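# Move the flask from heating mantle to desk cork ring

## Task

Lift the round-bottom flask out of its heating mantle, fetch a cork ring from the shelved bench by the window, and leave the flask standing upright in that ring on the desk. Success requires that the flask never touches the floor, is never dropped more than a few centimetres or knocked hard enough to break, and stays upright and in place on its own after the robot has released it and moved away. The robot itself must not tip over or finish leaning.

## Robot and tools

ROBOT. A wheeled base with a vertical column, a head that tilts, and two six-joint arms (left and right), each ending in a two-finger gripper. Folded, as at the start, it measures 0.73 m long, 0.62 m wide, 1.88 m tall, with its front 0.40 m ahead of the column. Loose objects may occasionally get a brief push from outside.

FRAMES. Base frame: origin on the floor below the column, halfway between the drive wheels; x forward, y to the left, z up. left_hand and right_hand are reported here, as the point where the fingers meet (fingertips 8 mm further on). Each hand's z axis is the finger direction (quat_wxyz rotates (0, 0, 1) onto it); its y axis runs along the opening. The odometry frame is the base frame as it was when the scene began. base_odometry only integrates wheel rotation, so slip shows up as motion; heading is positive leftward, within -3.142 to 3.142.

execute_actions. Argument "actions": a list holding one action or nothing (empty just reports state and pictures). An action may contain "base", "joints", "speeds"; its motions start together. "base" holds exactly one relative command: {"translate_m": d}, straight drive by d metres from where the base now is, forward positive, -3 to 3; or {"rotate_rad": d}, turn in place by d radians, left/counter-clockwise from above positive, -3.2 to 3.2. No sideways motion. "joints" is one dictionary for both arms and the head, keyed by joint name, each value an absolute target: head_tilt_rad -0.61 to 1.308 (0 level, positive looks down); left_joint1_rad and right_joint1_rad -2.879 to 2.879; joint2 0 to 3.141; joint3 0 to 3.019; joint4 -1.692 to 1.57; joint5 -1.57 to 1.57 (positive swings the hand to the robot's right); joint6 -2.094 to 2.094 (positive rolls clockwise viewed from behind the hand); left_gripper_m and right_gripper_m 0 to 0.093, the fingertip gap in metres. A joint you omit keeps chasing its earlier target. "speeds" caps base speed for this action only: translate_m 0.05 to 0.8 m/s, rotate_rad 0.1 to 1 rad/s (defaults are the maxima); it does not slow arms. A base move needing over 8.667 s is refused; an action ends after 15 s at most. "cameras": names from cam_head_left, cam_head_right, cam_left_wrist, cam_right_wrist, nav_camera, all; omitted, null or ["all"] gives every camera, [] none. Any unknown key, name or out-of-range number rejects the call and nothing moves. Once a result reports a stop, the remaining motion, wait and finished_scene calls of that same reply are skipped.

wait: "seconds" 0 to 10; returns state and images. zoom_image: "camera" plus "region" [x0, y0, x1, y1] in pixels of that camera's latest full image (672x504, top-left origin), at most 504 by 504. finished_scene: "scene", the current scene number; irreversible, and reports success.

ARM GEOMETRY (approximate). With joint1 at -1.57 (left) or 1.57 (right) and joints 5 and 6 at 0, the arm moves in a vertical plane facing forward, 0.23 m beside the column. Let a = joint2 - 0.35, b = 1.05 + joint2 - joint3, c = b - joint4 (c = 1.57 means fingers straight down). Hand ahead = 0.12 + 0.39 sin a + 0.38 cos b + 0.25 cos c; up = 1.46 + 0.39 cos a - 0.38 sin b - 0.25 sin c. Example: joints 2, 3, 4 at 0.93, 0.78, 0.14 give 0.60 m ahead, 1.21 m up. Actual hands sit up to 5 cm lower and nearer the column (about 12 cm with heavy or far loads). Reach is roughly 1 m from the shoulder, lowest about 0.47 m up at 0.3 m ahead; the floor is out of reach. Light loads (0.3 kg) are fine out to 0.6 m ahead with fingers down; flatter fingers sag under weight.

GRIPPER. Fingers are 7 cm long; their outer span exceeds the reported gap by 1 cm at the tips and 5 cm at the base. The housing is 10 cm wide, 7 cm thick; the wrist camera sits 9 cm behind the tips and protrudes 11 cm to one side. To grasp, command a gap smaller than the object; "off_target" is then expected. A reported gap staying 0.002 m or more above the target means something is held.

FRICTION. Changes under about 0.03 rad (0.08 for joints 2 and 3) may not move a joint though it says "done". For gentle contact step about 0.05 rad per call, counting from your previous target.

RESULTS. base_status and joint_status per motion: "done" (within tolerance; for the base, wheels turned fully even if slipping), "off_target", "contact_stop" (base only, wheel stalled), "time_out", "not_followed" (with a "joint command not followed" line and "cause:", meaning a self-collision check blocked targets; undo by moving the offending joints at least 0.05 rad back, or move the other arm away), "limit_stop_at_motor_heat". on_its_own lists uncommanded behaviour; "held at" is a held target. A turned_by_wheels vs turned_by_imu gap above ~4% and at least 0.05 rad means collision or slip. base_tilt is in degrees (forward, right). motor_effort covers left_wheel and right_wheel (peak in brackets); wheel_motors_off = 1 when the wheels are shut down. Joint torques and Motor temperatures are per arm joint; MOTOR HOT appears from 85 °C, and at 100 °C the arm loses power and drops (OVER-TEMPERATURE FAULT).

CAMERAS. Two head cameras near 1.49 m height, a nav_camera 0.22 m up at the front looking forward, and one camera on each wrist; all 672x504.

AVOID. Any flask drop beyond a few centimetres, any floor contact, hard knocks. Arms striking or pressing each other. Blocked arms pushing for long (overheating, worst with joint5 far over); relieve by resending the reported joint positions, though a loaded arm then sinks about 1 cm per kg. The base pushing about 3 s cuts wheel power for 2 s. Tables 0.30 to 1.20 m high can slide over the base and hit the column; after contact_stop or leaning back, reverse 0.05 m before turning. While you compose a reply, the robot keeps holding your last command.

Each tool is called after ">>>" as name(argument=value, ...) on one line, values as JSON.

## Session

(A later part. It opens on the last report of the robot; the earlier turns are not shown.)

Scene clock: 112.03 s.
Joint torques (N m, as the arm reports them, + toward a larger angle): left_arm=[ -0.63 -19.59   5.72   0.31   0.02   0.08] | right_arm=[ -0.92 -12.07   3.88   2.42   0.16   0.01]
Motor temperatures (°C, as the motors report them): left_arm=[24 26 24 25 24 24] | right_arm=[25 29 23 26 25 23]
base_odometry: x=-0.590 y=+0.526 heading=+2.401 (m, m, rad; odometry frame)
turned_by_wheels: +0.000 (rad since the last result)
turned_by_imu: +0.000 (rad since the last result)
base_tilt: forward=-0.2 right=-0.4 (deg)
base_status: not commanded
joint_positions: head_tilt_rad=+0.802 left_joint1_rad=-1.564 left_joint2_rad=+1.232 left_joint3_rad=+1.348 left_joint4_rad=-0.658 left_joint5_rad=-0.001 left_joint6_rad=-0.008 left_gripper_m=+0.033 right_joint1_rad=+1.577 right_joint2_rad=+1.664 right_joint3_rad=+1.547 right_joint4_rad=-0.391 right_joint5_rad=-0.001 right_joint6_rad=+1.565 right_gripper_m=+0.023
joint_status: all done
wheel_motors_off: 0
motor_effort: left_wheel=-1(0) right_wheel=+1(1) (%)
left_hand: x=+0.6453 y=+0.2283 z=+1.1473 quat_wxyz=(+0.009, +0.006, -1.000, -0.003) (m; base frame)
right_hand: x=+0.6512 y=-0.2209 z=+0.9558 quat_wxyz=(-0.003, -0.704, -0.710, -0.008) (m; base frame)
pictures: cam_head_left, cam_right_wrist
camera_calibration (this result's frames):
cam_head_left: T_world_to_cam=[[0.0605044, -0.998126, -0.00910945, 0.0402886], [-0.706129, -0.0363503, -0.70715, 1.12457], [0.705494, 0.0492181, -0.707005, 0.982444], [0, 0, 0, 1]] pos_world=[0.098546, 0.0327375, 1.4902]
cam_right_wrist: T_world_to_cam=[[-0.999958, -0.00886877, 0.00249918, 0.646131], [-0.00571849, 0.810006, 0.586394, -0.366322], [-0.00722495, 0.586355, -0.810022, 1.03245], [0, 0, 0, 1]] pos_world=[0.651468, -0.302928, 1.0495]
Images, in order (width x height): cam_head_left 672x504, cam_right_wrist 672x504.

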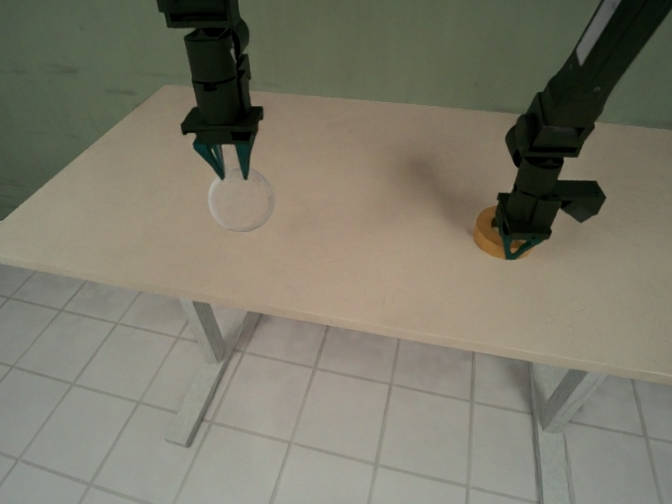

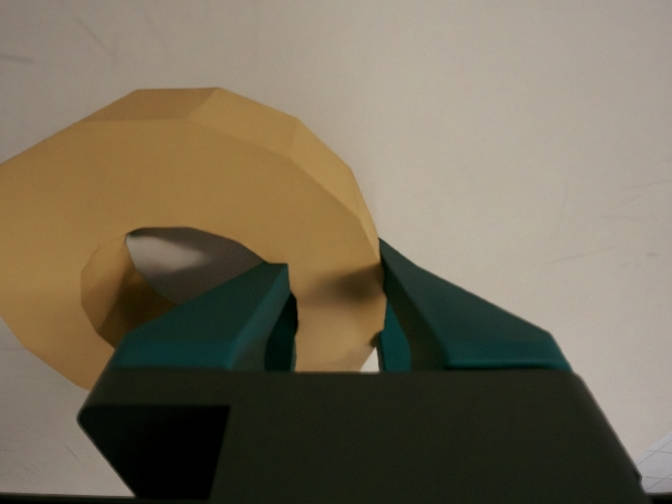

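>>> execute_actions(actions=[{"joints":{"right_joint2_rad":1.664,"right_joint4_rad":-0.39,"right_gripper_m":0.055}}], cameras=[])

>>> execute_actions(actions=[{"joints":{"right_joint2_rad":1.335,"right_joint3_rad":1.39,"right_joint4_rad":-0.575}}], cameras=[])

>>> execute_actions(actions=[{"base":{"rotate_rad":-0.634},"joints":{"right_joint2_rad":0.82,"right_joint3_rad":0.71,"right_joint4_rad":-0.41}}], cameras=[])

>>> execute_actions(actions=[{"base":{"translate_m":0.045}}], cameras=["cam_head_left","cam_head_right","cam_left_wrist"])

Scene clock: 120.00 s.
Joint torques (N m, as the arm reports them, + toward a larger angle): left_arm=[ -0.11 -19.37   5.71   0.39   0.     0.1 ] | right_arm=[ -0.98 -17.81   3.66   0.71   0.16   0.01]
Motor temperatures (°C, as the motors report them): left_arm=[24 26 24 25 24 24] | right_arm=[25 29 23 26 25 23]
base_odometry: x=-0.590 y=+0.526 heading=+2.401 (m, m, rad; odometry frame)
turned_by_wheels: +0.000 (rad since the last result)
turned_by_imu: -0.001 (rad since the last result)
base_tilt: forward=-0.2 right=-0.4 (deg)
base_status: not commanded
joint_positions: head_tilt_rad=+0.802 left_joint1_rad=-1.564 left_joint2_rad=+1.232 left_joint3_rad=+1.348 left_joint4_rad=-0.658 left_joint5_rad=-0.001 left_joint6_rad=-0.008 left_gripper_m=+0.033 right_joint1_rad=+1.577 right_joint2_rad=+1.663 right_joint3_rad=+1.550 right_joint4_rad=-0.392 right_joint5_rad=-0.001 right_joint6_rad=+1.565 right_gripper_m=+0.055
joint_status: all done
wheel_motors_off: 0
motor_effort: left_wheel=-2(0) right_wheel=+1(1) (%)
left_hand: x=+0.6453 y=+0.2283 z=+1.1473 quat_wxyz=(+0.009, +0.006, -1.000, -0.003) (m; base frame)
right_hand: x=+0.6536 y=-0.2209 z=+0.9570 quat_wxyz=(-0.005, -0.704, -0.710, -0.009) (m; base frame)
pictures: none
No camera images: the call's "cameras" was empty. Leave "cameras" out to get every camera's image.

Scene clock: 121.17 s.
Joint torques (N m, as the arm reports them, + toward a larger angle): left_arm=[ -0.25 -19.64   5.69   0.33  -0.01   0.09] | right_arm=[ -0.89 -15.3    5.63   0.7    0.16   0.02]
Motor temperatures (°C, as the motors report them): left_arm=[24 26 24 25 24 24] | right_arm=[25 29 23 26 25 23]
base_odometry: x=-0.590 y=+0.526 heading=+2.401 (m, m, rad; odometry frame)
turned_by_wheels: +0.000 (rad since the last result)
turned_by_imu: +0.000 (rad since the last result)
base_tilt: forward=-0.2 right=-0.4 (deg)
base_status: not commanded
joint_positions: head_tilt_rad=+0.802 left_joint1_rad=-1.564 left_joint2_rad=+1.232 left_joint3_rad=+1.348 left_joint4_rad=-0.658 left_joint5_rad=-0.001 left_joint6_rad=-0.008 left_gripper_m=+0.033 right_joint1_rad=+1.577 right_joint2_rad=+1.307 right_joint3_rad=+1.382 right_joint4_rad=-0.577 right_joint5_rad=-0.001 right_joint6_rad=+1.565 right_gripper_m=+0.055
joint_status: all done
wheel_motors_off: 0
motor_effort: left_wheel=+0(1) right_wheel=+1(2) (%)
left_hand: x=+0.6453 y=+0.2283 z=+1.1473 quat_wxyz=(+0.009, +0.006, -1.000, -0.003) (m; base frame)
right_hand: x=+0.6600 y=-0.2217 z=+1.1153 quat_wxyz=(-0.006, -0.704, -0.710, -0.010) (m; base frame)
pictures: none
No camera images: the call's "cameras" was empty. Leave "cameras" out to get every camera's image.

Scene clock: 123.07 s.
Joint torques (N m, as the arm reports them, + toward a larger angle): left_arm=[ -0.2  -19.32   5.74   0.38   0.     0.08] | right_arm=[-1.02 -9.07  4.14  0.98  0.16  0.01]
Motor temperatures (°C, as the motors report them): left_arm=[24 26 24 25 24 24] | right_arm=[25 29 23 26 25 23]
base_odometry: x=-0.591 y=+0.526 heading=+1.767 (m, m, rad; odometry frame)
turned_by_wheels: -0.633 (rad since the last result)
turned_by_imu: -0.625 (rad since the last result)
base_tilt: forward=-0.2 right=-0.4 (deg)
base_status: done
joint_positions: head_tilt_rad=+0.802 left_joint1_rad=-1.566 left_joint2_rad=+1.232 left_joint3_rad=+1.348 left_joint4_rad=-0.658 left_joint5_rad=+0.000 left_joint6_rad=-0.008 left_gripper_m=+0.033 right_joint1_rad=+1.577 right_joint2_rad=+0.804 right_joint3_rad=+0.706 right_joint4_rad=-0.419 right_joint5_rad=-0.001 right_joint6_rad=+1.565 right_gripper_m=+0.055
joint_status: all done
wheel_motors_off: 0
motor_effort: left_wheel=+4(41) right_wheel=-3(57) (%)
left_hand: x=+0.6453 y=+0.2274 z=+1.1473 quat_wxyz=(+0.009, +0.005, -1.000, -0.002) (m; base frame)
right_hand: x=+0.4534 y=-0.2228 z=+1.2075 quat_wxyz=(+0.000, -0.704, -0.710, -0.005) (m; base frame)
pictures: none
No camera images: the call's "cameras" was empty. Leave "cameras" out to get every camera's image.

Scene clock: 124.23 s.
Joint torques (N m, as the arm reports them, + toward a larger angle): left_arm=[  0.07 -19.74   5.66   0.28  -0.02   0.06] | right_arm=[-0.87 -9.3   4.05  0.88  0.16  0.01]
Motor temperatures (°C, as the motors report them): left_arm=[24 26 24 25 24 24] | right_arm=[25 29 23 26 25 23]
base_odometry: x=-0.599 y=+0.570 heading=+1.766 (m, m, rad; odometry frame)
turned_by_wheels: -0.001 (rad since the last result)
turned_by_imu: -0.002 (rad since the last result)
base_tilt: forward=-0.2 right=-0.4 (deg)
base_status: done
joint_positions: head_tilt_rad=+0.803 left_joint1_rad=-1.566 left_joint2_rad=+1.233 left_joint3_rad=+1.349 left_joint4_rad=-0.658 left_joint5_rad=+0.000 left_joint6_rad=-0.008 left_gripper_m=+0.033 right_joint1_rad=+1.577 right_joint2_rad=+0.805 right_joint3_rad=+0.707 right_joint4_rad=-0.416 right_joint5_rad=-0.001 right_joint6_rad=+1.565 right_gripper_m=+0.055
joint_status: not commanded
wheel_motors_off: 0
motor_effort: left_wheel=+1(59) right_wheel=+2(52) (%)
left_hand: x=+0.6454 y=+0.2272 z=+1.1470 quat_wxyz=(+0.009, +0.005, -1.000, -0.002) (m; base frame)
right_hand: x=+0.4543 y=-0.2228 z=+1.2074 quat_wxyz=(-0.001, -0.704, -0.710, -0.006) (m; base frame)
pictures: cam_head_left, cam_head_right, cam_left_wrist
camera_calibration (this result's frames):
cam_head_left: T_world_to_cam=[[0.0604983, -0.998126, -0.0091502, 0.0403517], [-0.706605, -0.0363503, -0.706674, 1.12386], [0.705017, 0.0492181, -0.70748, 0.983199], [0, 0, 0, 1]] pos_world=[0.0985124, 0.0327375, 1.49017]
cam_head_right: T_world_to_cam=[[0.0573052, -0.997856, -0.0316305, -0.0052978], [-0.72039, -0.0193943, -0.693298, 1.10854], [0.691198, 0.0625159, -0.719956, 1.00808], [0, 0, 0, 1]] pos_world=[0.102101, -0.0468082, 1.49416]
cam_left_wrist: T_world_to_cam=[[0.00294732, -0.999996, 0.000528439, 0.227673], [-0.798148, -0.00203404, 0.602458, -0.172577], [-0.602454, -0.00219741, -0.79815, 1.42925], [0, 0, 0, 1]] pos_world=[0.722643, 0.230461, 1.2446]
Images, in order (width x height): cam_head_left 672x504, cam_head_right 672x504, cam_left_wrist 672x504.

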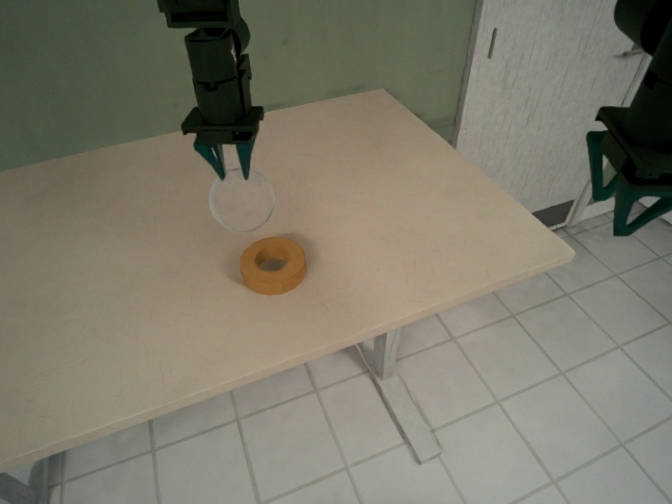

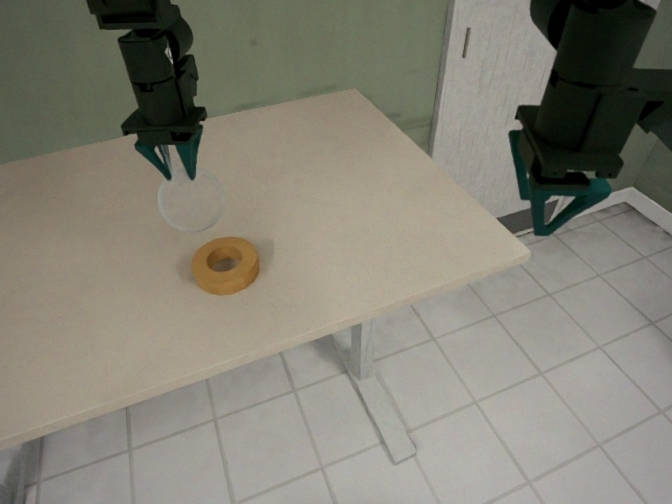

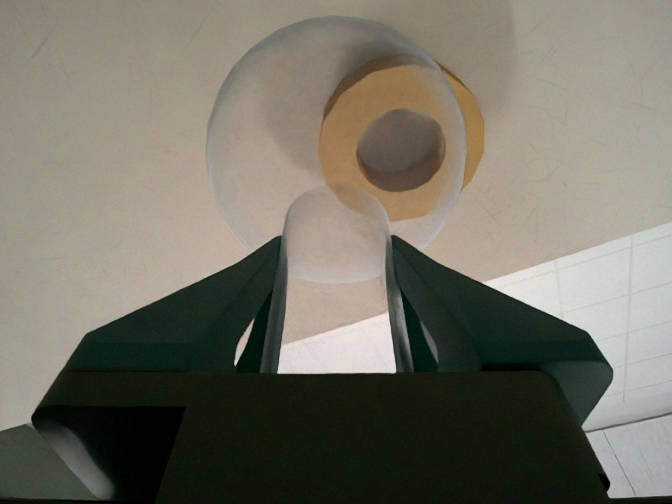

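>>> execute_actions(actions=[{"base":{"rotate_rad":-0.073}}], cameras=[])

>>> execute_actions(actions=[{"base":{"translate_m":-0.05},"joints":{"left_joint2_rad":1.32,"left_joint3_rad":1.39,"left_joint4_rad":-0.6}}], cameras=["cam_head_left","cam_head_right","cam_left_wrist"])

Scene clock: 130.03 s.
Joint torques (N m, as the arm reports them, + toward a larger angle): left_arm=[  0.25 -19.53   5.72   0.35  -0.05   0.07] | right_arm=[-0.98 -9.1   4.1   0.84  0.15  0.01]
Motor temperatures (°C, as the motors report them): left_arm=[24 26 24 25 24 24] | right_arm=[25 29 23 26 25 23]
base_odometry: x=-0.599 y=+0.570 heading=+1.695 (m, m, rad; odometry frame)
turned_by_wheels: -0.071 (rad since the last result)
turned_by_imu: -0.070 (rad since the last result)
base_tilt: forward=-0.2 right=-0.4 (deg)
base_status: done
joint_positions: head_tilt_rad=+0.803 left_joint1_rad=-1.568 left_joint2_rad=+1.233 left_joint3_rad=+1.349 left_joint4_rad=-0.658 left_joint5_rad=+0.000 left_joint6_rad=-0.008 left_gripper_m=+0.033 right_joint1_rad=+1.577 right_joint2_rad=+0.805 right_joint3_rad=+0.707 right_joint4_rad=-0.416 right_joint5_rad=-0.001 right_joint6_rad=+1.565 right_gripper_m=+0.055
joint_status: not commanded
wheel_motors_off: 0
motor_effort: left_wheel=+0(38) right_wheel=-1(58) (%)
left_hand: x=+0.6454 y=+0.2261 z=+1.1470 quat_wxyz=(+0.009, +0.005, -1.000, -0.001) (m; base frame)
right_hand: x=+0.4543 y=-0.2228 z=+1.2074 quat_wxyz=(-0.001, -0.704, -0.710, -0.006) (m; base frame)
pictures: none
No camera images: the call's "cameras" was empty. Leave "cameras" out to get every camera's image.

Scene clock: 131.13 s.
Joint torques (N m, as the arm reports them, + toward a larger angle): left_arm=[  0.07 -20.68   5.71   0.42   0.     0.11] | right_arm=[-1.   -8.98  4.07  0.89  0.15  0.01]
Motor temperatures (°C, as the motors report them): left_arm=[24 27 24 25 24 24] | right_arm=[25 29 23 26 25 23]
base_odometry: x=-0.593 y=+0.521 heading=+1.694 (m, m, rad; odometry frame)
turned_by_wheels: -0.001 (rad since the last result)
turned_by_imu: -0.001 (rad since the last result)
base_tilt: forward=-0.2 right=-0.3 (deg)
base_status: done
joint_positions: head_tilt_rad=+0.803 left_joint1_rad=-1.568 left_joint2_rad=+1.322 left_joint3_rad=+1.372 left_joint4_rad=-0.600 left_joint5_rad=+0.000 left_joint6_rad=-0.008 left_gripper_m=+0.033 right_joint1_rad=+1.577 right_joint2_rad=+0.805 right_joint3_rad=+0.707 right_joint4_rad=-0.416 right_joint5_rad=-0.001 right_joint6_rad=+1.565 right_gripper_m=+0.055
joint_status: all done
wheel_motors_off: 0
motor_effort: left_wheel=+0(36) right_wheel=-1(77) (%)
left_hand: x=+0.6431 y=+0.2264 z=+1.1051 quat_wxyz=(+0.013, +0.005, -1.000, -0.001) (m; base frame)
right_hand: x=+0.4543 y=-0.2228 z=+1.2074 quat_wxyz=(-0.001, -0.704, -0.710, -0.006) (m; base frame)
pictures: cam_head_left, cam_head_right, cam_left_wrist
camera_calibration (this result's frames):
cam_head_left: T_world_to_cam=[[0.0604955, -0.998126, -0.00916855, 0.0403801], [-0.706819, -0.0363503, -0.706459, 1.12354], [0.704803, 0.0492181, -0.707694, 0.983539], [0, 0, 0, 1]] pos_world=[0.0984973, 0.0327375, 1.49015]
cam_head_right: T_world_to_cam=[[0.0572956, -0.997856, -0.0316479, -0.00527055], [-0.7206, -0.0193943, -0.69308, 1.10821], [0.69098, 0.0625159, -0.720166, 1.00841], [0, 0, 0, 1]] pos_world=[0.102087, -0.0468082, 1.49414]
cam_left_wrist: T_world_to_cam=[[0.00223328, -0.999995, 0.00222614, 0.225491], [-0.793065, -0.000415114, 0.609136, -0.160198], [-0.609133, -0.00312584, -0.793062, 1.39333], [0, 0, 0, 1]] pos_world=[0.72117, 0.229779, 1.20208]
Images, in order (width x height): cam_head_left 672x504, cam_head_right 672x504, cam_left_wrist 672x504.

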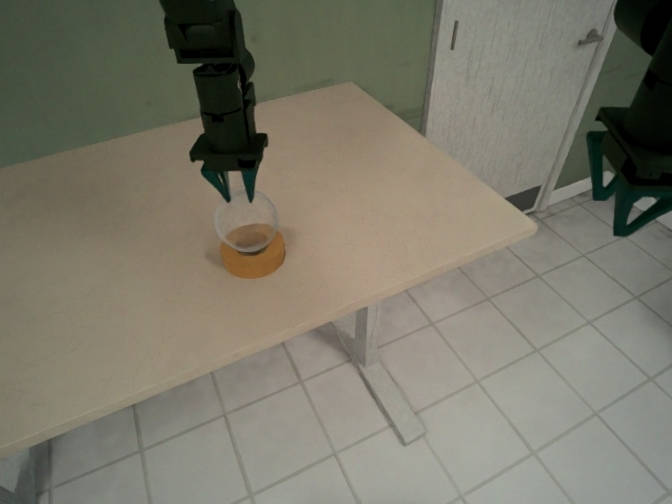

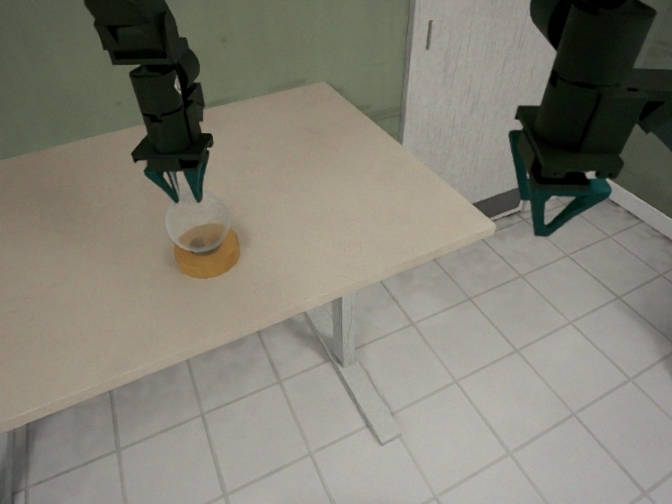

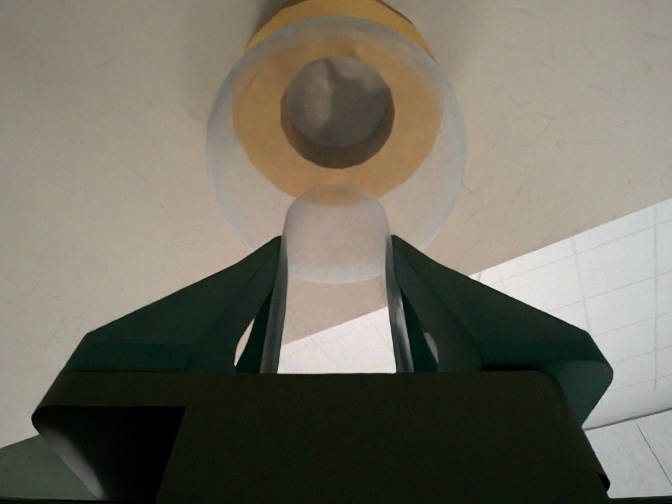

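>>> execute_actions(actions=[{"joints":{"left_joint2_rad":1.38,"left_joint4_rad":-0.55}}], cameras=["cam_left_wrist"])

>>> execute_actions(actions=[{"joints":{"left_joint2_rad":1.42,"left_joint4_rad":-0.52}}], cameras=["cam_head_right","cam_left_wrist"])

Scene clock: 135.23 s.
Joint torques (N m, as the arm reports them, + toward a larger angle): left_arm=[  0.1  -17.49   5.56   0.7   -0.04   0.1 ] | right_arm=[-0.95 -9.02  4.11  0.91  0.15  0.01]
Motor temperatures (°C, as the motors report them): left_arm=[24 27 24 25 24 24] | right_arm=[25 29 23 26 25 23]
base_odometry: x=-0.593 y=+0.521 heading=+1.694 (m, m, rad; odometry frame)
turned_by_wheels: +0.000 (rad since the last result)
turned_by_imu: -0.001 (rad since the last result)
base_tilt: forward=-0.2 right=-0.4 (deg)
base_status: not commanded
joint_positions: head_tilt_rad=+0.803 left_joint1_rad=-1.568 left_joint2_rad=+1.339 left_joint3_rad=+1.374 left_joint4_rad=-0.560 left_joint5_rad=+0.000 left_joint6_rad=-0.008 left_gripper_m=+0.033 right_joint1_rad=+1.577 right_joint2_rad=+0.805 right_joint3_rad=+0.707 right_joint4_rad=-0.416 right_joint5_rad=-0.001 right_joint6_rad=+1.565 right_gripper_m=+0.055
joint_status: all done
wheel_motors_off: 0
motor_effort: left_wheel=-2(2) right_wheel=-3(4) (%)
left_hand: x=+0.6483 y=+0.2264 z=+1.0968 quat_wxyz=(+0.000, +0.005, -1.000, -0.001) (m; base frame)
right_hand: x=+0.4543 y=-0.2228 z=+1.2074 quat_wxyz=(-0.001, -0.704, -0.710, -0.006) (m; base frame)
pictures: cam_left_wrist
camera_calibration (this result's frames):
cam_left_wrist: T_world_to_cam=[[0.00210364, -0.999995, 0.002241, 0.225597], [-0.808598, -0.000382484, 0.588362, -0.118161], [-0.588358, -0.00304977, -0.808595, 1.39345], [0, 0, 0, 1]] pos_world=[0.723826, 0.229801, 1.19575]
Images, in order (width x height): cam_left_wrist 672x504.

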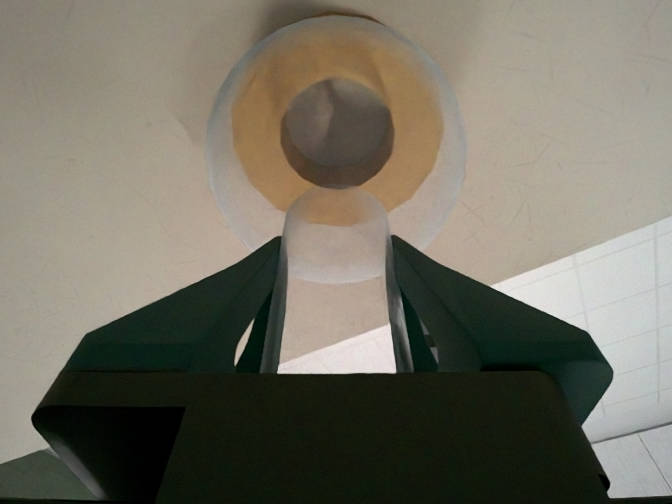

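Scene clock: 135.73 s.
Joint torques (N m, as the arm reports them, + toward a larger angle): left_arm=[ -0.2  -13.77   5.61   1.5   -0.03   0.07] | right_arm=[-1.03 -9.04  4.1   0.81  0.16  0.01]
Motor temperatures (°C, as the motors report them): left_arm=[24 27 24 25 24 24] | right_arm=[25 29 23 26 25 23]
base_odometry: x=-0.593 y=+0.521 heading=+1.694 (m, m, rad; odometry frame)
turned_by_wheels: +0.000 (rad since the last result)
turned_by_imu: +0.000 (rad since the last result)
base_tilt: forward=-0.2 right=-0.4 (deg)
base_status: not commanded
joint_positions: head_tilt_rad=+0.803 left_joint1_rad=-1.568 left_joint2_rad=+1.339 left_joint3_rad=+1.374 left_joint4_rad=-0.555 left_joint5_rad=+0.000 left_joint6_rad=-0.008 left_gripper_m=+0.033 right_joint1_rad=+1.577 right_joint2_rad=+0.805 right_joint3_rad=+0.707 right_joint4_rad=-0.416 right_joint5_rad=-0.001 right_joint6_rad=+1.565 right_gripper_m=+0.055
joint_status: all done
wheel_motors_off: 0
motor_effort: left_wheel=-4(2) right_wheel=-3(3) (%)
left_hand: x=+0.6492 y=+0.2264 z=+1.0966 quat_wxyz=(-0.001, +0.005, -1.000, -0.001) (m; base frame)
right_hand: x=+0.4543 y=-0.2228 z=+1.2074 quat_wxyz=(-0.001, -0.704, -0.710, -0.006) (m; base frame)
pictures: cam_head_right, cam_left_wrist
camera_calibration (this result's frames):
cam_head_right: T_world_to_cam=[[0.0572956, -0.997856, -0.0316479, -0.00527054], [-0.7206, -0.0193943, -0.69308, 1.10821], [0.69098, 0.0625159, -0.720166, 1.00841], [0, 0, 0, 1]] pos_world=[0.102087, -0.0468082, 1.49414]
cam_left_wrist: T_world_to_cam=[[0.00208455, -0.999995, 0.0022429, 0.225608], [-0.810836, -0.000377519, 0.585273, -0.11248], [-0.585269, -0.00303865, -0.810833, 1.39426], [0, 0, 0, 1]] pos_world=[0.724342, 0.229801, 1.19584]
Images, in order (width x height): cam_head_right 672x504, cam_left_wrist 672x504.

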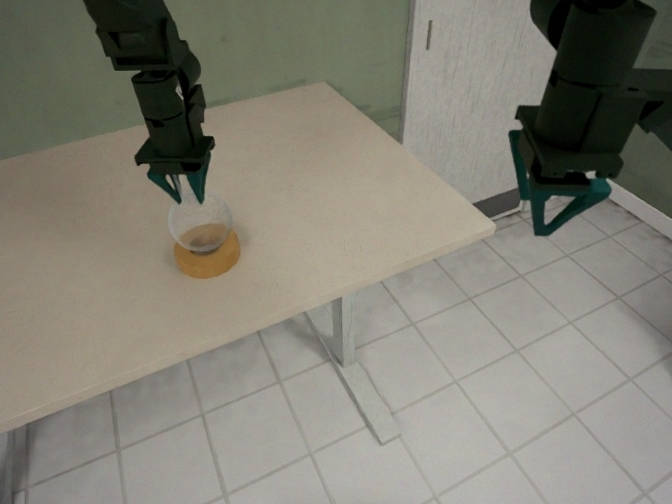

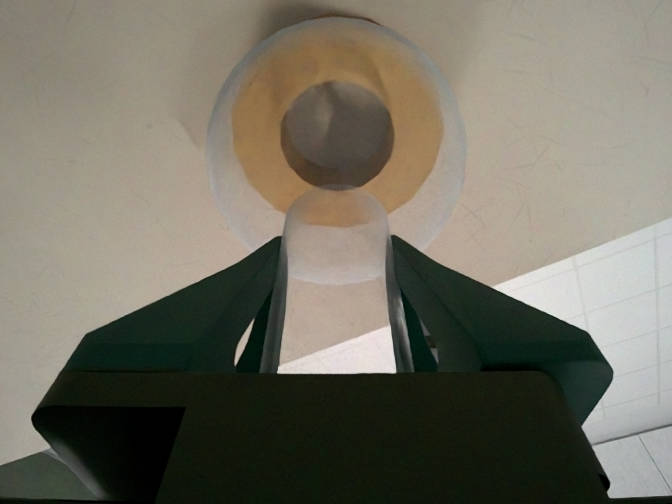

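>>> execute_actions(actions=[{"base":{"translate_m":-0.017},"speeds":{"translate_m":0.05},"joints":{"left_joint2_rad":1.36,"left_joint4_rad":-0.555}}], cameras=["cam_left_wrist"])

>>> execute_actions(actions=[{"joints":{"left_joint2_rad":1.41,"left_joint4_rad":-0.53}}], cameras=["cam_head_right","cam_left_wrist"])

Scene clock: 140.07 s.
Joint torques (N m, as the arm reports them, + toward a larger angle): left_arm=[ -0.14 -19.48   5.35   0.4   -0.03   0.11] | right_arm=[-0.92 -9.26  4.04  0.8   0.16  0.02]
Motor temperatures (°C, as the motors report them): left_arm=[24 26 24 25 24 24] | right_arm=[25 29 23 26 25 23]
base_odometry: x=-0.591 y=+0.504 heading=+1.693 (m, m, rad; odometry frame)
turned_by_wheels: -0.001 (rad since the last result)
turned_by_imu: -0.002 (rad since the last result)
base_tilt: forward=-0.1 right=-0.4 (deg)
base_status: done
joint_positions: head_tilt_rad=+0.803 left_joint1_rad=-1.568 left_joint2_rad=+1.342 left_joint3_rad=+1.377 left_joint4_rad=-0.556 left_joint5_rad=+0.000 left_joint6_rad=-0.008 left_gripper_m=+0.033 right_joint1_rad=+1.577 right_joint2_rad=+0.806 right_joint3_rad=+0.707 right_joint4_rad=-0.414 right_joint5_rad=-0.001 right_joint6_rad=+1.565 right_gripper_m=+0.055
joint_status: all done
wheel_motors_off: 0
motor_effort: left_wheel=+0(53) right_wheel=-1(42) (%)
left_hand: x=+0.6498 y=+0.2264 z=+1.0956 quat_wxyz=(-0.001, +0.005, -1.000, -0.001) (m; base frame)
right_hand: x=+0.4546 y=-0.2228 z=+1.2072 quat_wxyz=(-0.002, -0.704, -0.710, -0.006) (m; base frame)
pictures: cam_left_wrist
camera_calibration (this result's frames):
cam_left_wrist: T_world_to_cam=[[0.00208646, -0.999995, 0.00224271, 0.225612], [-0.810613, -0.000378017, 0.585582, -0.111945], [-0.585578, -0.00303976, -0.81061, 1.39373], [0, 0, 0, 1]] pos_world=[0.724926, 0.229805, 1.19482]
Images, in order (width x height): cam_left_wrist 672x504.

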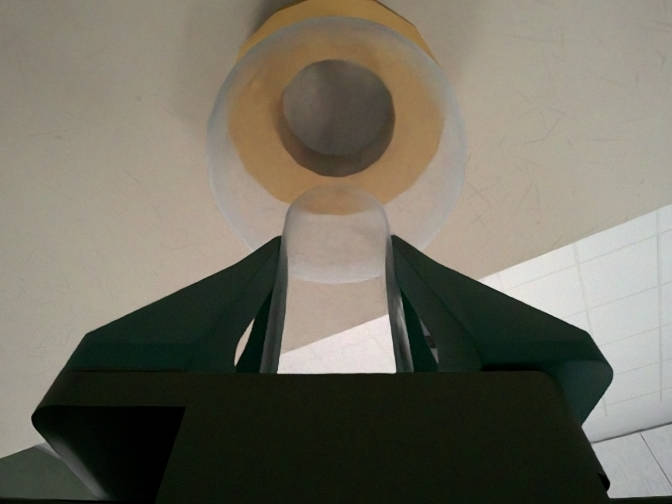

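Scene clock: 140.60 s.
Joint torques (N m, as the arm reports them, + toward a larger angle): left_arm=[ -0.26 -15.47   5.34   0.97  -0.04   0.09] | right_arm=[-0.85 -9.44  4.06  0.81  0.16  0.02]
Motor temperatures (°C, as the motors report them): left_arm=[24 26 24 25 24 24] | right_arm=[25 29 23 26 25 23]
base_odometry: x=-0.591 y=+0.504 heading=+1.693 (m, m, rad; odometry frame)
turned_by_wheels: +0.000 (rad since the last result)
turned_by_imu: +0.000 (rad since the last result)
base_tilt: forward=-0.2 right=-0.4 (deg)
base_status: not commanded
joint_positions: head_tilt_rad=+0.803 left_joint1_rad=-1.568 left_joint2_rad=+1.347 left_joint3_rad=+1.377 left_joint4_rad=-0.549 left_joint5_rad=+0.000 left_joint6_rad=-0.008 left_gripper_m=+0.033 right_joint1_rad=+1.577 right_joint2_rad=+0.806 right_joint3_rad=+0.707 right_joint4_rad=-0.414 right_joint5_rad=-0.001 right_joint6_rad=+1.565 right_gripper_m=+0.055
joint_status: all done
wheel_motors_off: 0
motor_effort: left_wheel=+0(1) right_wheel=-1(1) (%)
left_hand: x=+0.6498 y=+0.2265 z=+1.0932 quat_wxyz=(-0.002, +0.005, -1.000, -0.001) (m; base frame)
right_hand: x=+0.4546 y=-0.2228 z=+1.2072 quat_wxyz=(-0.002, -0.704, -0.710, -0.006) (m; base frame)
pictures: cam_head_right, cam_left_wrist
camera_calibration (this result's frames):
cam_head_right: T_world_to_cam=[[0.0572953, -0.997856, -0.0316484, -0.00526979], [-0.720606, -0.0193943, -0.693074, 1.1082], [0.690974, 0.0625159, -0.720172, 1.00842], [0, 0, 0, 1]] pos_world=[0.102087, -0.0468082, 1.49414]
cam_left_wrist: T_world_to_cam=[[0.002075, -0.999995, 0.00224382, 0.22563], [-0.811951, -0.000375021, 0.583725, -0.107614], [-0.583722, -0.0030331, -0.811948, 1.39206], [0, 0, 0, 1]] pos_world=[0.724731, 0.229811, 1.19259]
Images, in order (width x height): cam_head_right 672x504, cam_left_wrist 672x504.

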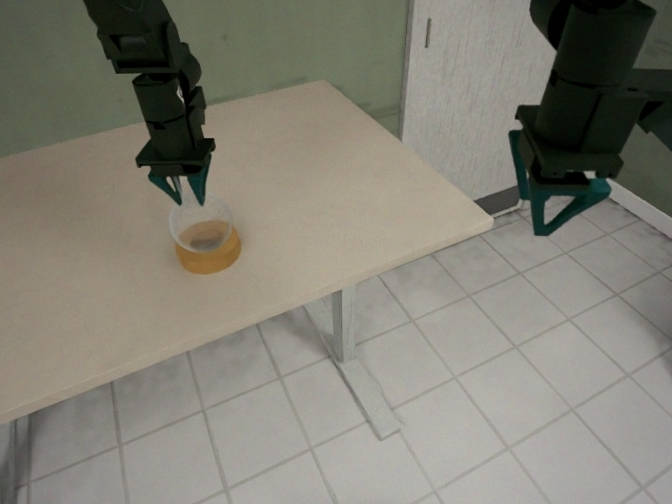

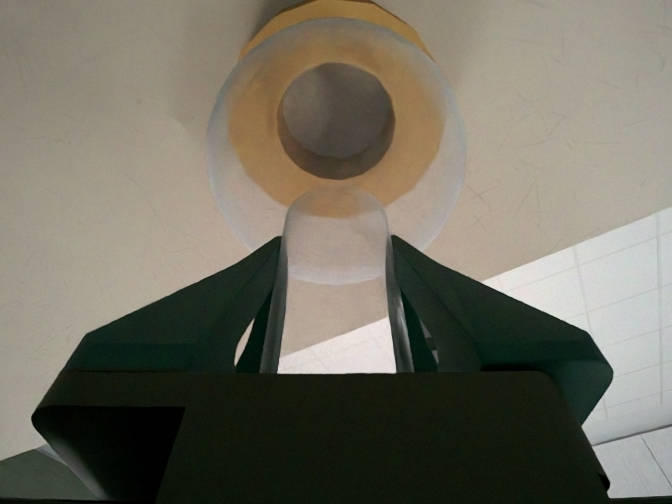

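Still slightly forward; swing wrist back while pressing lightly.

>>> execute_actions(actions=[{"joints":{"left_joint2_rad":1.41,"left_joint4_rad":-0.58}}], cameras=["cam_head_right","cam_left_wrist"])

Scene clock: 143.20 s.
Joint torques (N m, as the arm reports them, + toward a larger angle): left_arm=[  0.1  -15.57   4.91  -0.09  -0.04   0.05] | right_arm=[-0.96 -9.2   4.06  0.79  0.16  0.01]
Motor temperatures (°C, as the motors report them): left_arm=[24 26 24 25 24 24] | right_arm=[25 29 23 26 25 23]
base_odometry: x=-0.591 y=+0.504 heading=+1.693 (m, m, rad; odometry frame)
turned_by_wheels: +0.000 (rad since the last result)
turned_by_imu: -0.001 (rad since the last result)
base_tilt: forward=-0.1 right=-0.3 (deg)
base_status: not commanded
joint_positions: head_tilt_rad=+0.803 left_joint1_rad=-1.568 left_joint2_rad=+1.348 left_joint3_rad=+1.383 left_joint4_rad=-0.565 left_joint5_rad=+0.000 left_joint6_rad=-0.008 left_gripper_m=+0.033 right_joint1_rad=+1.577 right_joint2_rad=+0.806 right_joint3_rad=+0.707 right_joint4_rad=-0.414 right_joint5_rad=-0.001 right_joint6_rad=+1.565 right_gripper_m=+0.055
joint_status: all done
wheel_motors_off: 0
motor_effort: left_wheel=-1(1) right_wheel=-1(1) (%)
left_hand: x=+0.6487 y=+0.2265 z=+1.0936 quat_wxyz=(+0.003, +0.005, -1.000, -0.001) (m; base frame)
right_hand: x=+0.4546 y=-0.2228 z=+1.2072 quat_wxyz=(-0.002, -0.704, -0.710, -0.006) (m; base frame)
pictures: cam_head_right, cam_left_wrist
camera_calibration (this result's frames):
cam_head_right: T_world_to_cam=[[0.0572953, -0.997856, -0.0316484, -0.0052698], [-0.720606, -0.0193943, -0.693074, 1.1082], [0.690974, 0.0625159, -0.720172, 1.00842], [0, 0, 0, 1]] pos_world=[0.102087, -0.0468082, 1.49414]
cam_left_wrist: T_world_to_cam=[[0.00213418, -0.999995, 0.00223781, 0.225596], [-0.804992, -0.000390339, 0.593286, -0.123733], [-0.593282, -0.00306759, -0.804989, 1.39037], [0, 0, 0, 1]] pos_world=[0.724794, 0.229812, 1.19213]
Images, in order (width x height): cam_head_right 672x504, cam_left_wrist 672x504.

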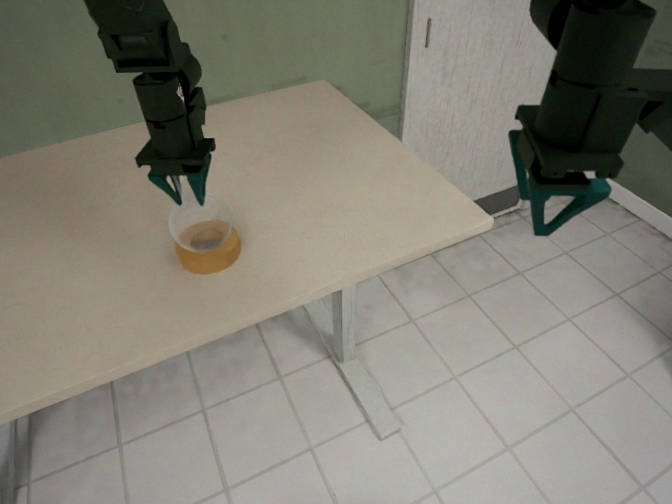

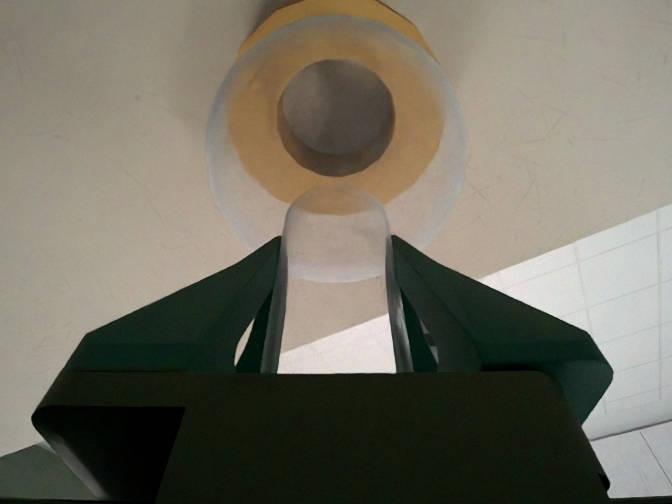

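Resists both ways: seated. Release.

>>> execute_actions(actions=[{"joints":{"left_joint2_rad":1.35,"left_joint4_rad":-0.565,"left_gripper_m":0.08}}], cameras=["cam_left_wrist"])

>>> execute_actions(actions=[{"joints":{"left_joint2_rad":1.1,"left_joint3_rad":1.34,"left_joint4_rad":-0.76}}], cameras=[])

>>> execute_actions(actions=[{"base":{"translate_m":-0.4}}], cameras=["cam_head_right","cam_head_left"])

Scene clock: 148.40 s.
Joint torques (N m, as the arm reports them, + toward a larger angle): left_arm=[ -0.02 -20.53   5.07   0.5   -0.03   0.1 ] | right_arm=[-0.95 -9.17  4.03  0.8   0.15  0.01]
Motor temperatures (°C, as the motors report them): left_arm=[24 26 24 25 24 24] | right_arm=[25 29 23 26 25 23]
base_odometry: x=-0.591 y=+0.504 heading=+1.693 (m, m, rad; odometry frame)
turned_by_wheels: +0.000 (rad since the last result)
turned_by_imu: -0.001 (rad since the last result)
base_tilt: forward=-0.2 right=-0.4 (deg)
base_status: not commanded
joint_positions: head_tilt_rad=+0.803 left_joint1_rad=-1.568 left_joint2_rad=+1.348 left_joint3_rad=+1.383 left_joint4_rad=-0.564 left_joint5_rad=+0.000 left_joint6_rad=-0.008 left_gripper_m=+0.080 right_joint1_rad=+1.577 right_joint2_rad=+0.806 right_joint3_rad=+0.707 right_joint4_rad=-0.414 right_joint5_rad=-0.001 right_joint6_rad=+1.565 right_gripper_m=+0.055
joint_status: all done
wheel_motors_off: 0
motor_effort: left_wheel=-1(0) right_wheel=-1(1) (%)
left_hand: x=+0.6488 y=+0.2265 z=+1.0936 quat_wxyz=(+0.003, +0.005, -1.000, -0.001) (m; base frame)
right_hand: x=+0.4546 y=-0.2228 z=+1.2072 quat_wxyz=(-0.002, -0.704, -0.710, -0.006) (m; base frame)
pictures: cam_left_wrist
camera_calibration (this result's frames):
cam_left_wrist: T_world_to_cam=[[0.00213036, -0.999995, 0.00223821, 0.225599], [-0.805444, -0.000389363, 0.592672, -0.122669], [-0.592668, -0.00306536, -0.805441, 1.39044], [0, 0, 0, 1]] pos_world=[0.724783, 0.229812, 1.19211]
Images, in order (width x height): cam_left_wrist 672x504.

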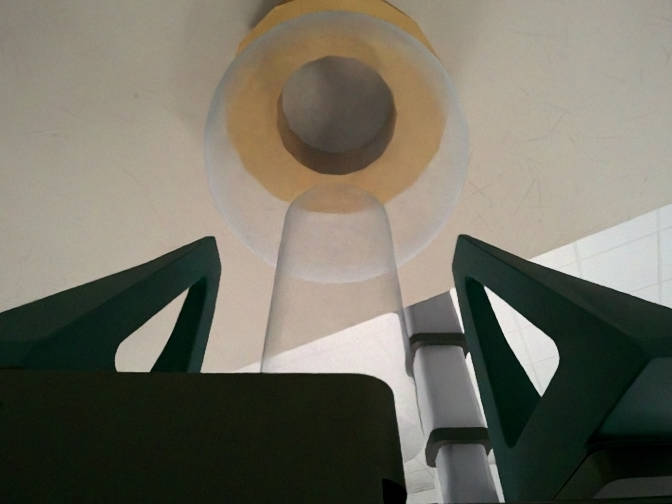

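Scene clock: 149.50 s.
Joint torques (N m, as the arm reports them, + toward a larger angle): left_arm=[ -0.24 -17.85   6.47   0.41  -0.02   0.08] | right_arm=[-0.97 -9.42  4.05  0.79  0.15  0.01]
Motor temperatures (°C, as the motors report them): left_arm=[24 26 24 25 24 24] | right_arm=[25 29 23 26 25 23]
base_odometry: x=-0.591 y=+0.504 heading=+1.693 (m, m, rad; odometry frame)
turned_by_wheels: +0.000 (rad since the last result)
turned_by_imu: +0.000 (rad since the last result)
base_tilt: forward=-0.2 right=-0.4 (deg)
base_status: not commanded
joint_positions: head_tilt_rad=+0.803 left_joint1_rad=-1.568 left_joint2_rad=+1.075 left_joint3_rad=+1.331 left_joint4_rad=-0.755 left_joint5_rad=+0.000 left_joint6_rad=-0.008 left_gripper_m=+0.080 right_joint1_rad=+1.577 right_joint2_rad=+0.806 right_joint3_rad=+0.707 right_joint4_rad=-0.414 right_joint5_rad=-0.001 right_joint6_rad=+1.565 right_gripper_m=+0.055
joint_status: all done
wheel_motors_off: 0
motor_effort: left_wheel=-1(2) right_wheel=-1(1) (%)
left_hand: x=+0.6546 y=+0.2261 z=+1.2256 quat_wxyz=(-0.012, +0.005, -1.000, -0.001) (m; base frame)
right_hand: x=+0.4546 y=-0.2228 z=+1.2072 quat_wxyz=(-0.002, -0.704, -0.710, -0.006) (m; base frame)
pictures: none
No camera images: the call's "cameras" was empty. Leave "cameras" out to get every camera's image.

Scene clock: 152.17 s.
Joint torques (N m, as the arm reports them, + toward a larger angle): left_arm=[  0.06 -17.62   6.52   0.39  -0.02   0.09] | right_arm=[-0.89 -9.35  4.11  0.8   0.16  0.01]
Motor temperatures (°C, as the motors report them): left_arm=[24 26 24 25 24 24] | right_arm=[25 29 23 26 25 23]
base_odometry: x=-0.542 y=+0.107 heading=+1.693 (m, m, rad; odometry frame)
turned_by_wheels: +0.000 (rad since the last result)
turned_by_imu: -0.001 (rad since the last result)
base_tilt: forward=-0.2 right=-0.4 (deg)
base_status: done
joint_positions: head_tilt_rad=+0.803 left_joint1_rad=-1.568 left_joint2_rad=+1.076 left_joint3_rad=+1.331 left_joint4_rad=-0.758 left_joint5_rad=+0.000 left_joint6_rad=-0.008 left_gripper_m=+0.080 right_joint1_rad=+1.577 right_joint2_rad=+0.806 right_joint3_rad=+0.707 right_joint4_rad=-0.414 right_joint5_rad=-0.001 right_joint6_rad=+1.565 right_gripper_m=+0.055
joint_status: not commanded
wheel_motors_off: 0
motor_effort: left_wheel=-1(64) right_wheel=+0(40) (%)
left_hand: x=+0.6535 y=+0.2261 z=+1.2249 quat_wxyz=(-0.010, +0.005, -1.000, -0.001) (m; base frame)
right_hand: x=+0.4542 y=-0.2228 z=+1.2070 quat_wxyz=(-0.001, -0.704, -0.710, -0.006) (m; base frame)
pictures: cam_head_left, cam_head_right
camera_calibration (this result's frames):
cam_head_left: T_world_to_cam=[[0.0604936, -0.998126, -0.00918116, 0.0403996], [-0.706967, -0.0363503, -0.706312, 1.12332], [0.704655, 0.0492181, -0.707841, 0.983773], [0, 0, 0, 1]] pos_world=[0.0984869, 0.0327375, 1.49014]
cam_head_right: T_world_to_cam=[[0.057289, -0.997856, -0.0316598, -0.00525184], [-0.720744, -0.0193943, -0.69293, 1.10799], [0.69083, 0.0625159, -0.72031, 1.00864], [0, 0, 0, 1]] pos_world=[0.102077, -0.0468082, 1.49413]
Images, in order (width x height): cam_head_left 672x504, cam_head_right 672x504.

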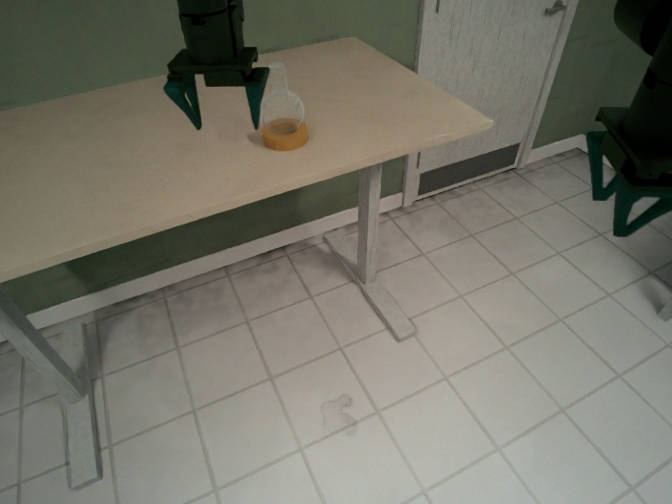

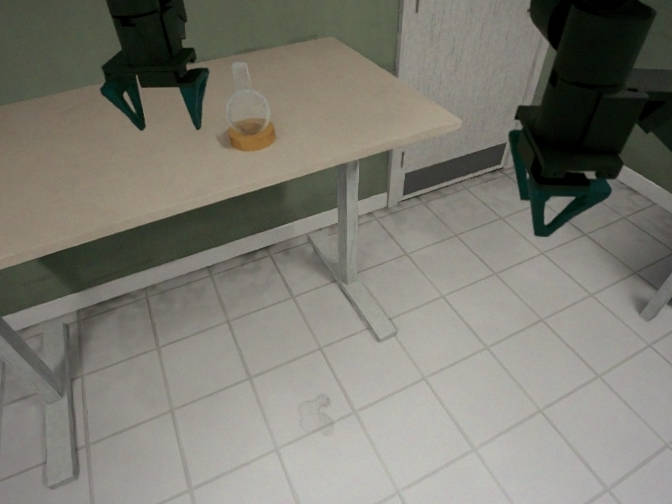

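>>> finished_scene(scene=1)

The scene is finished: the task was done.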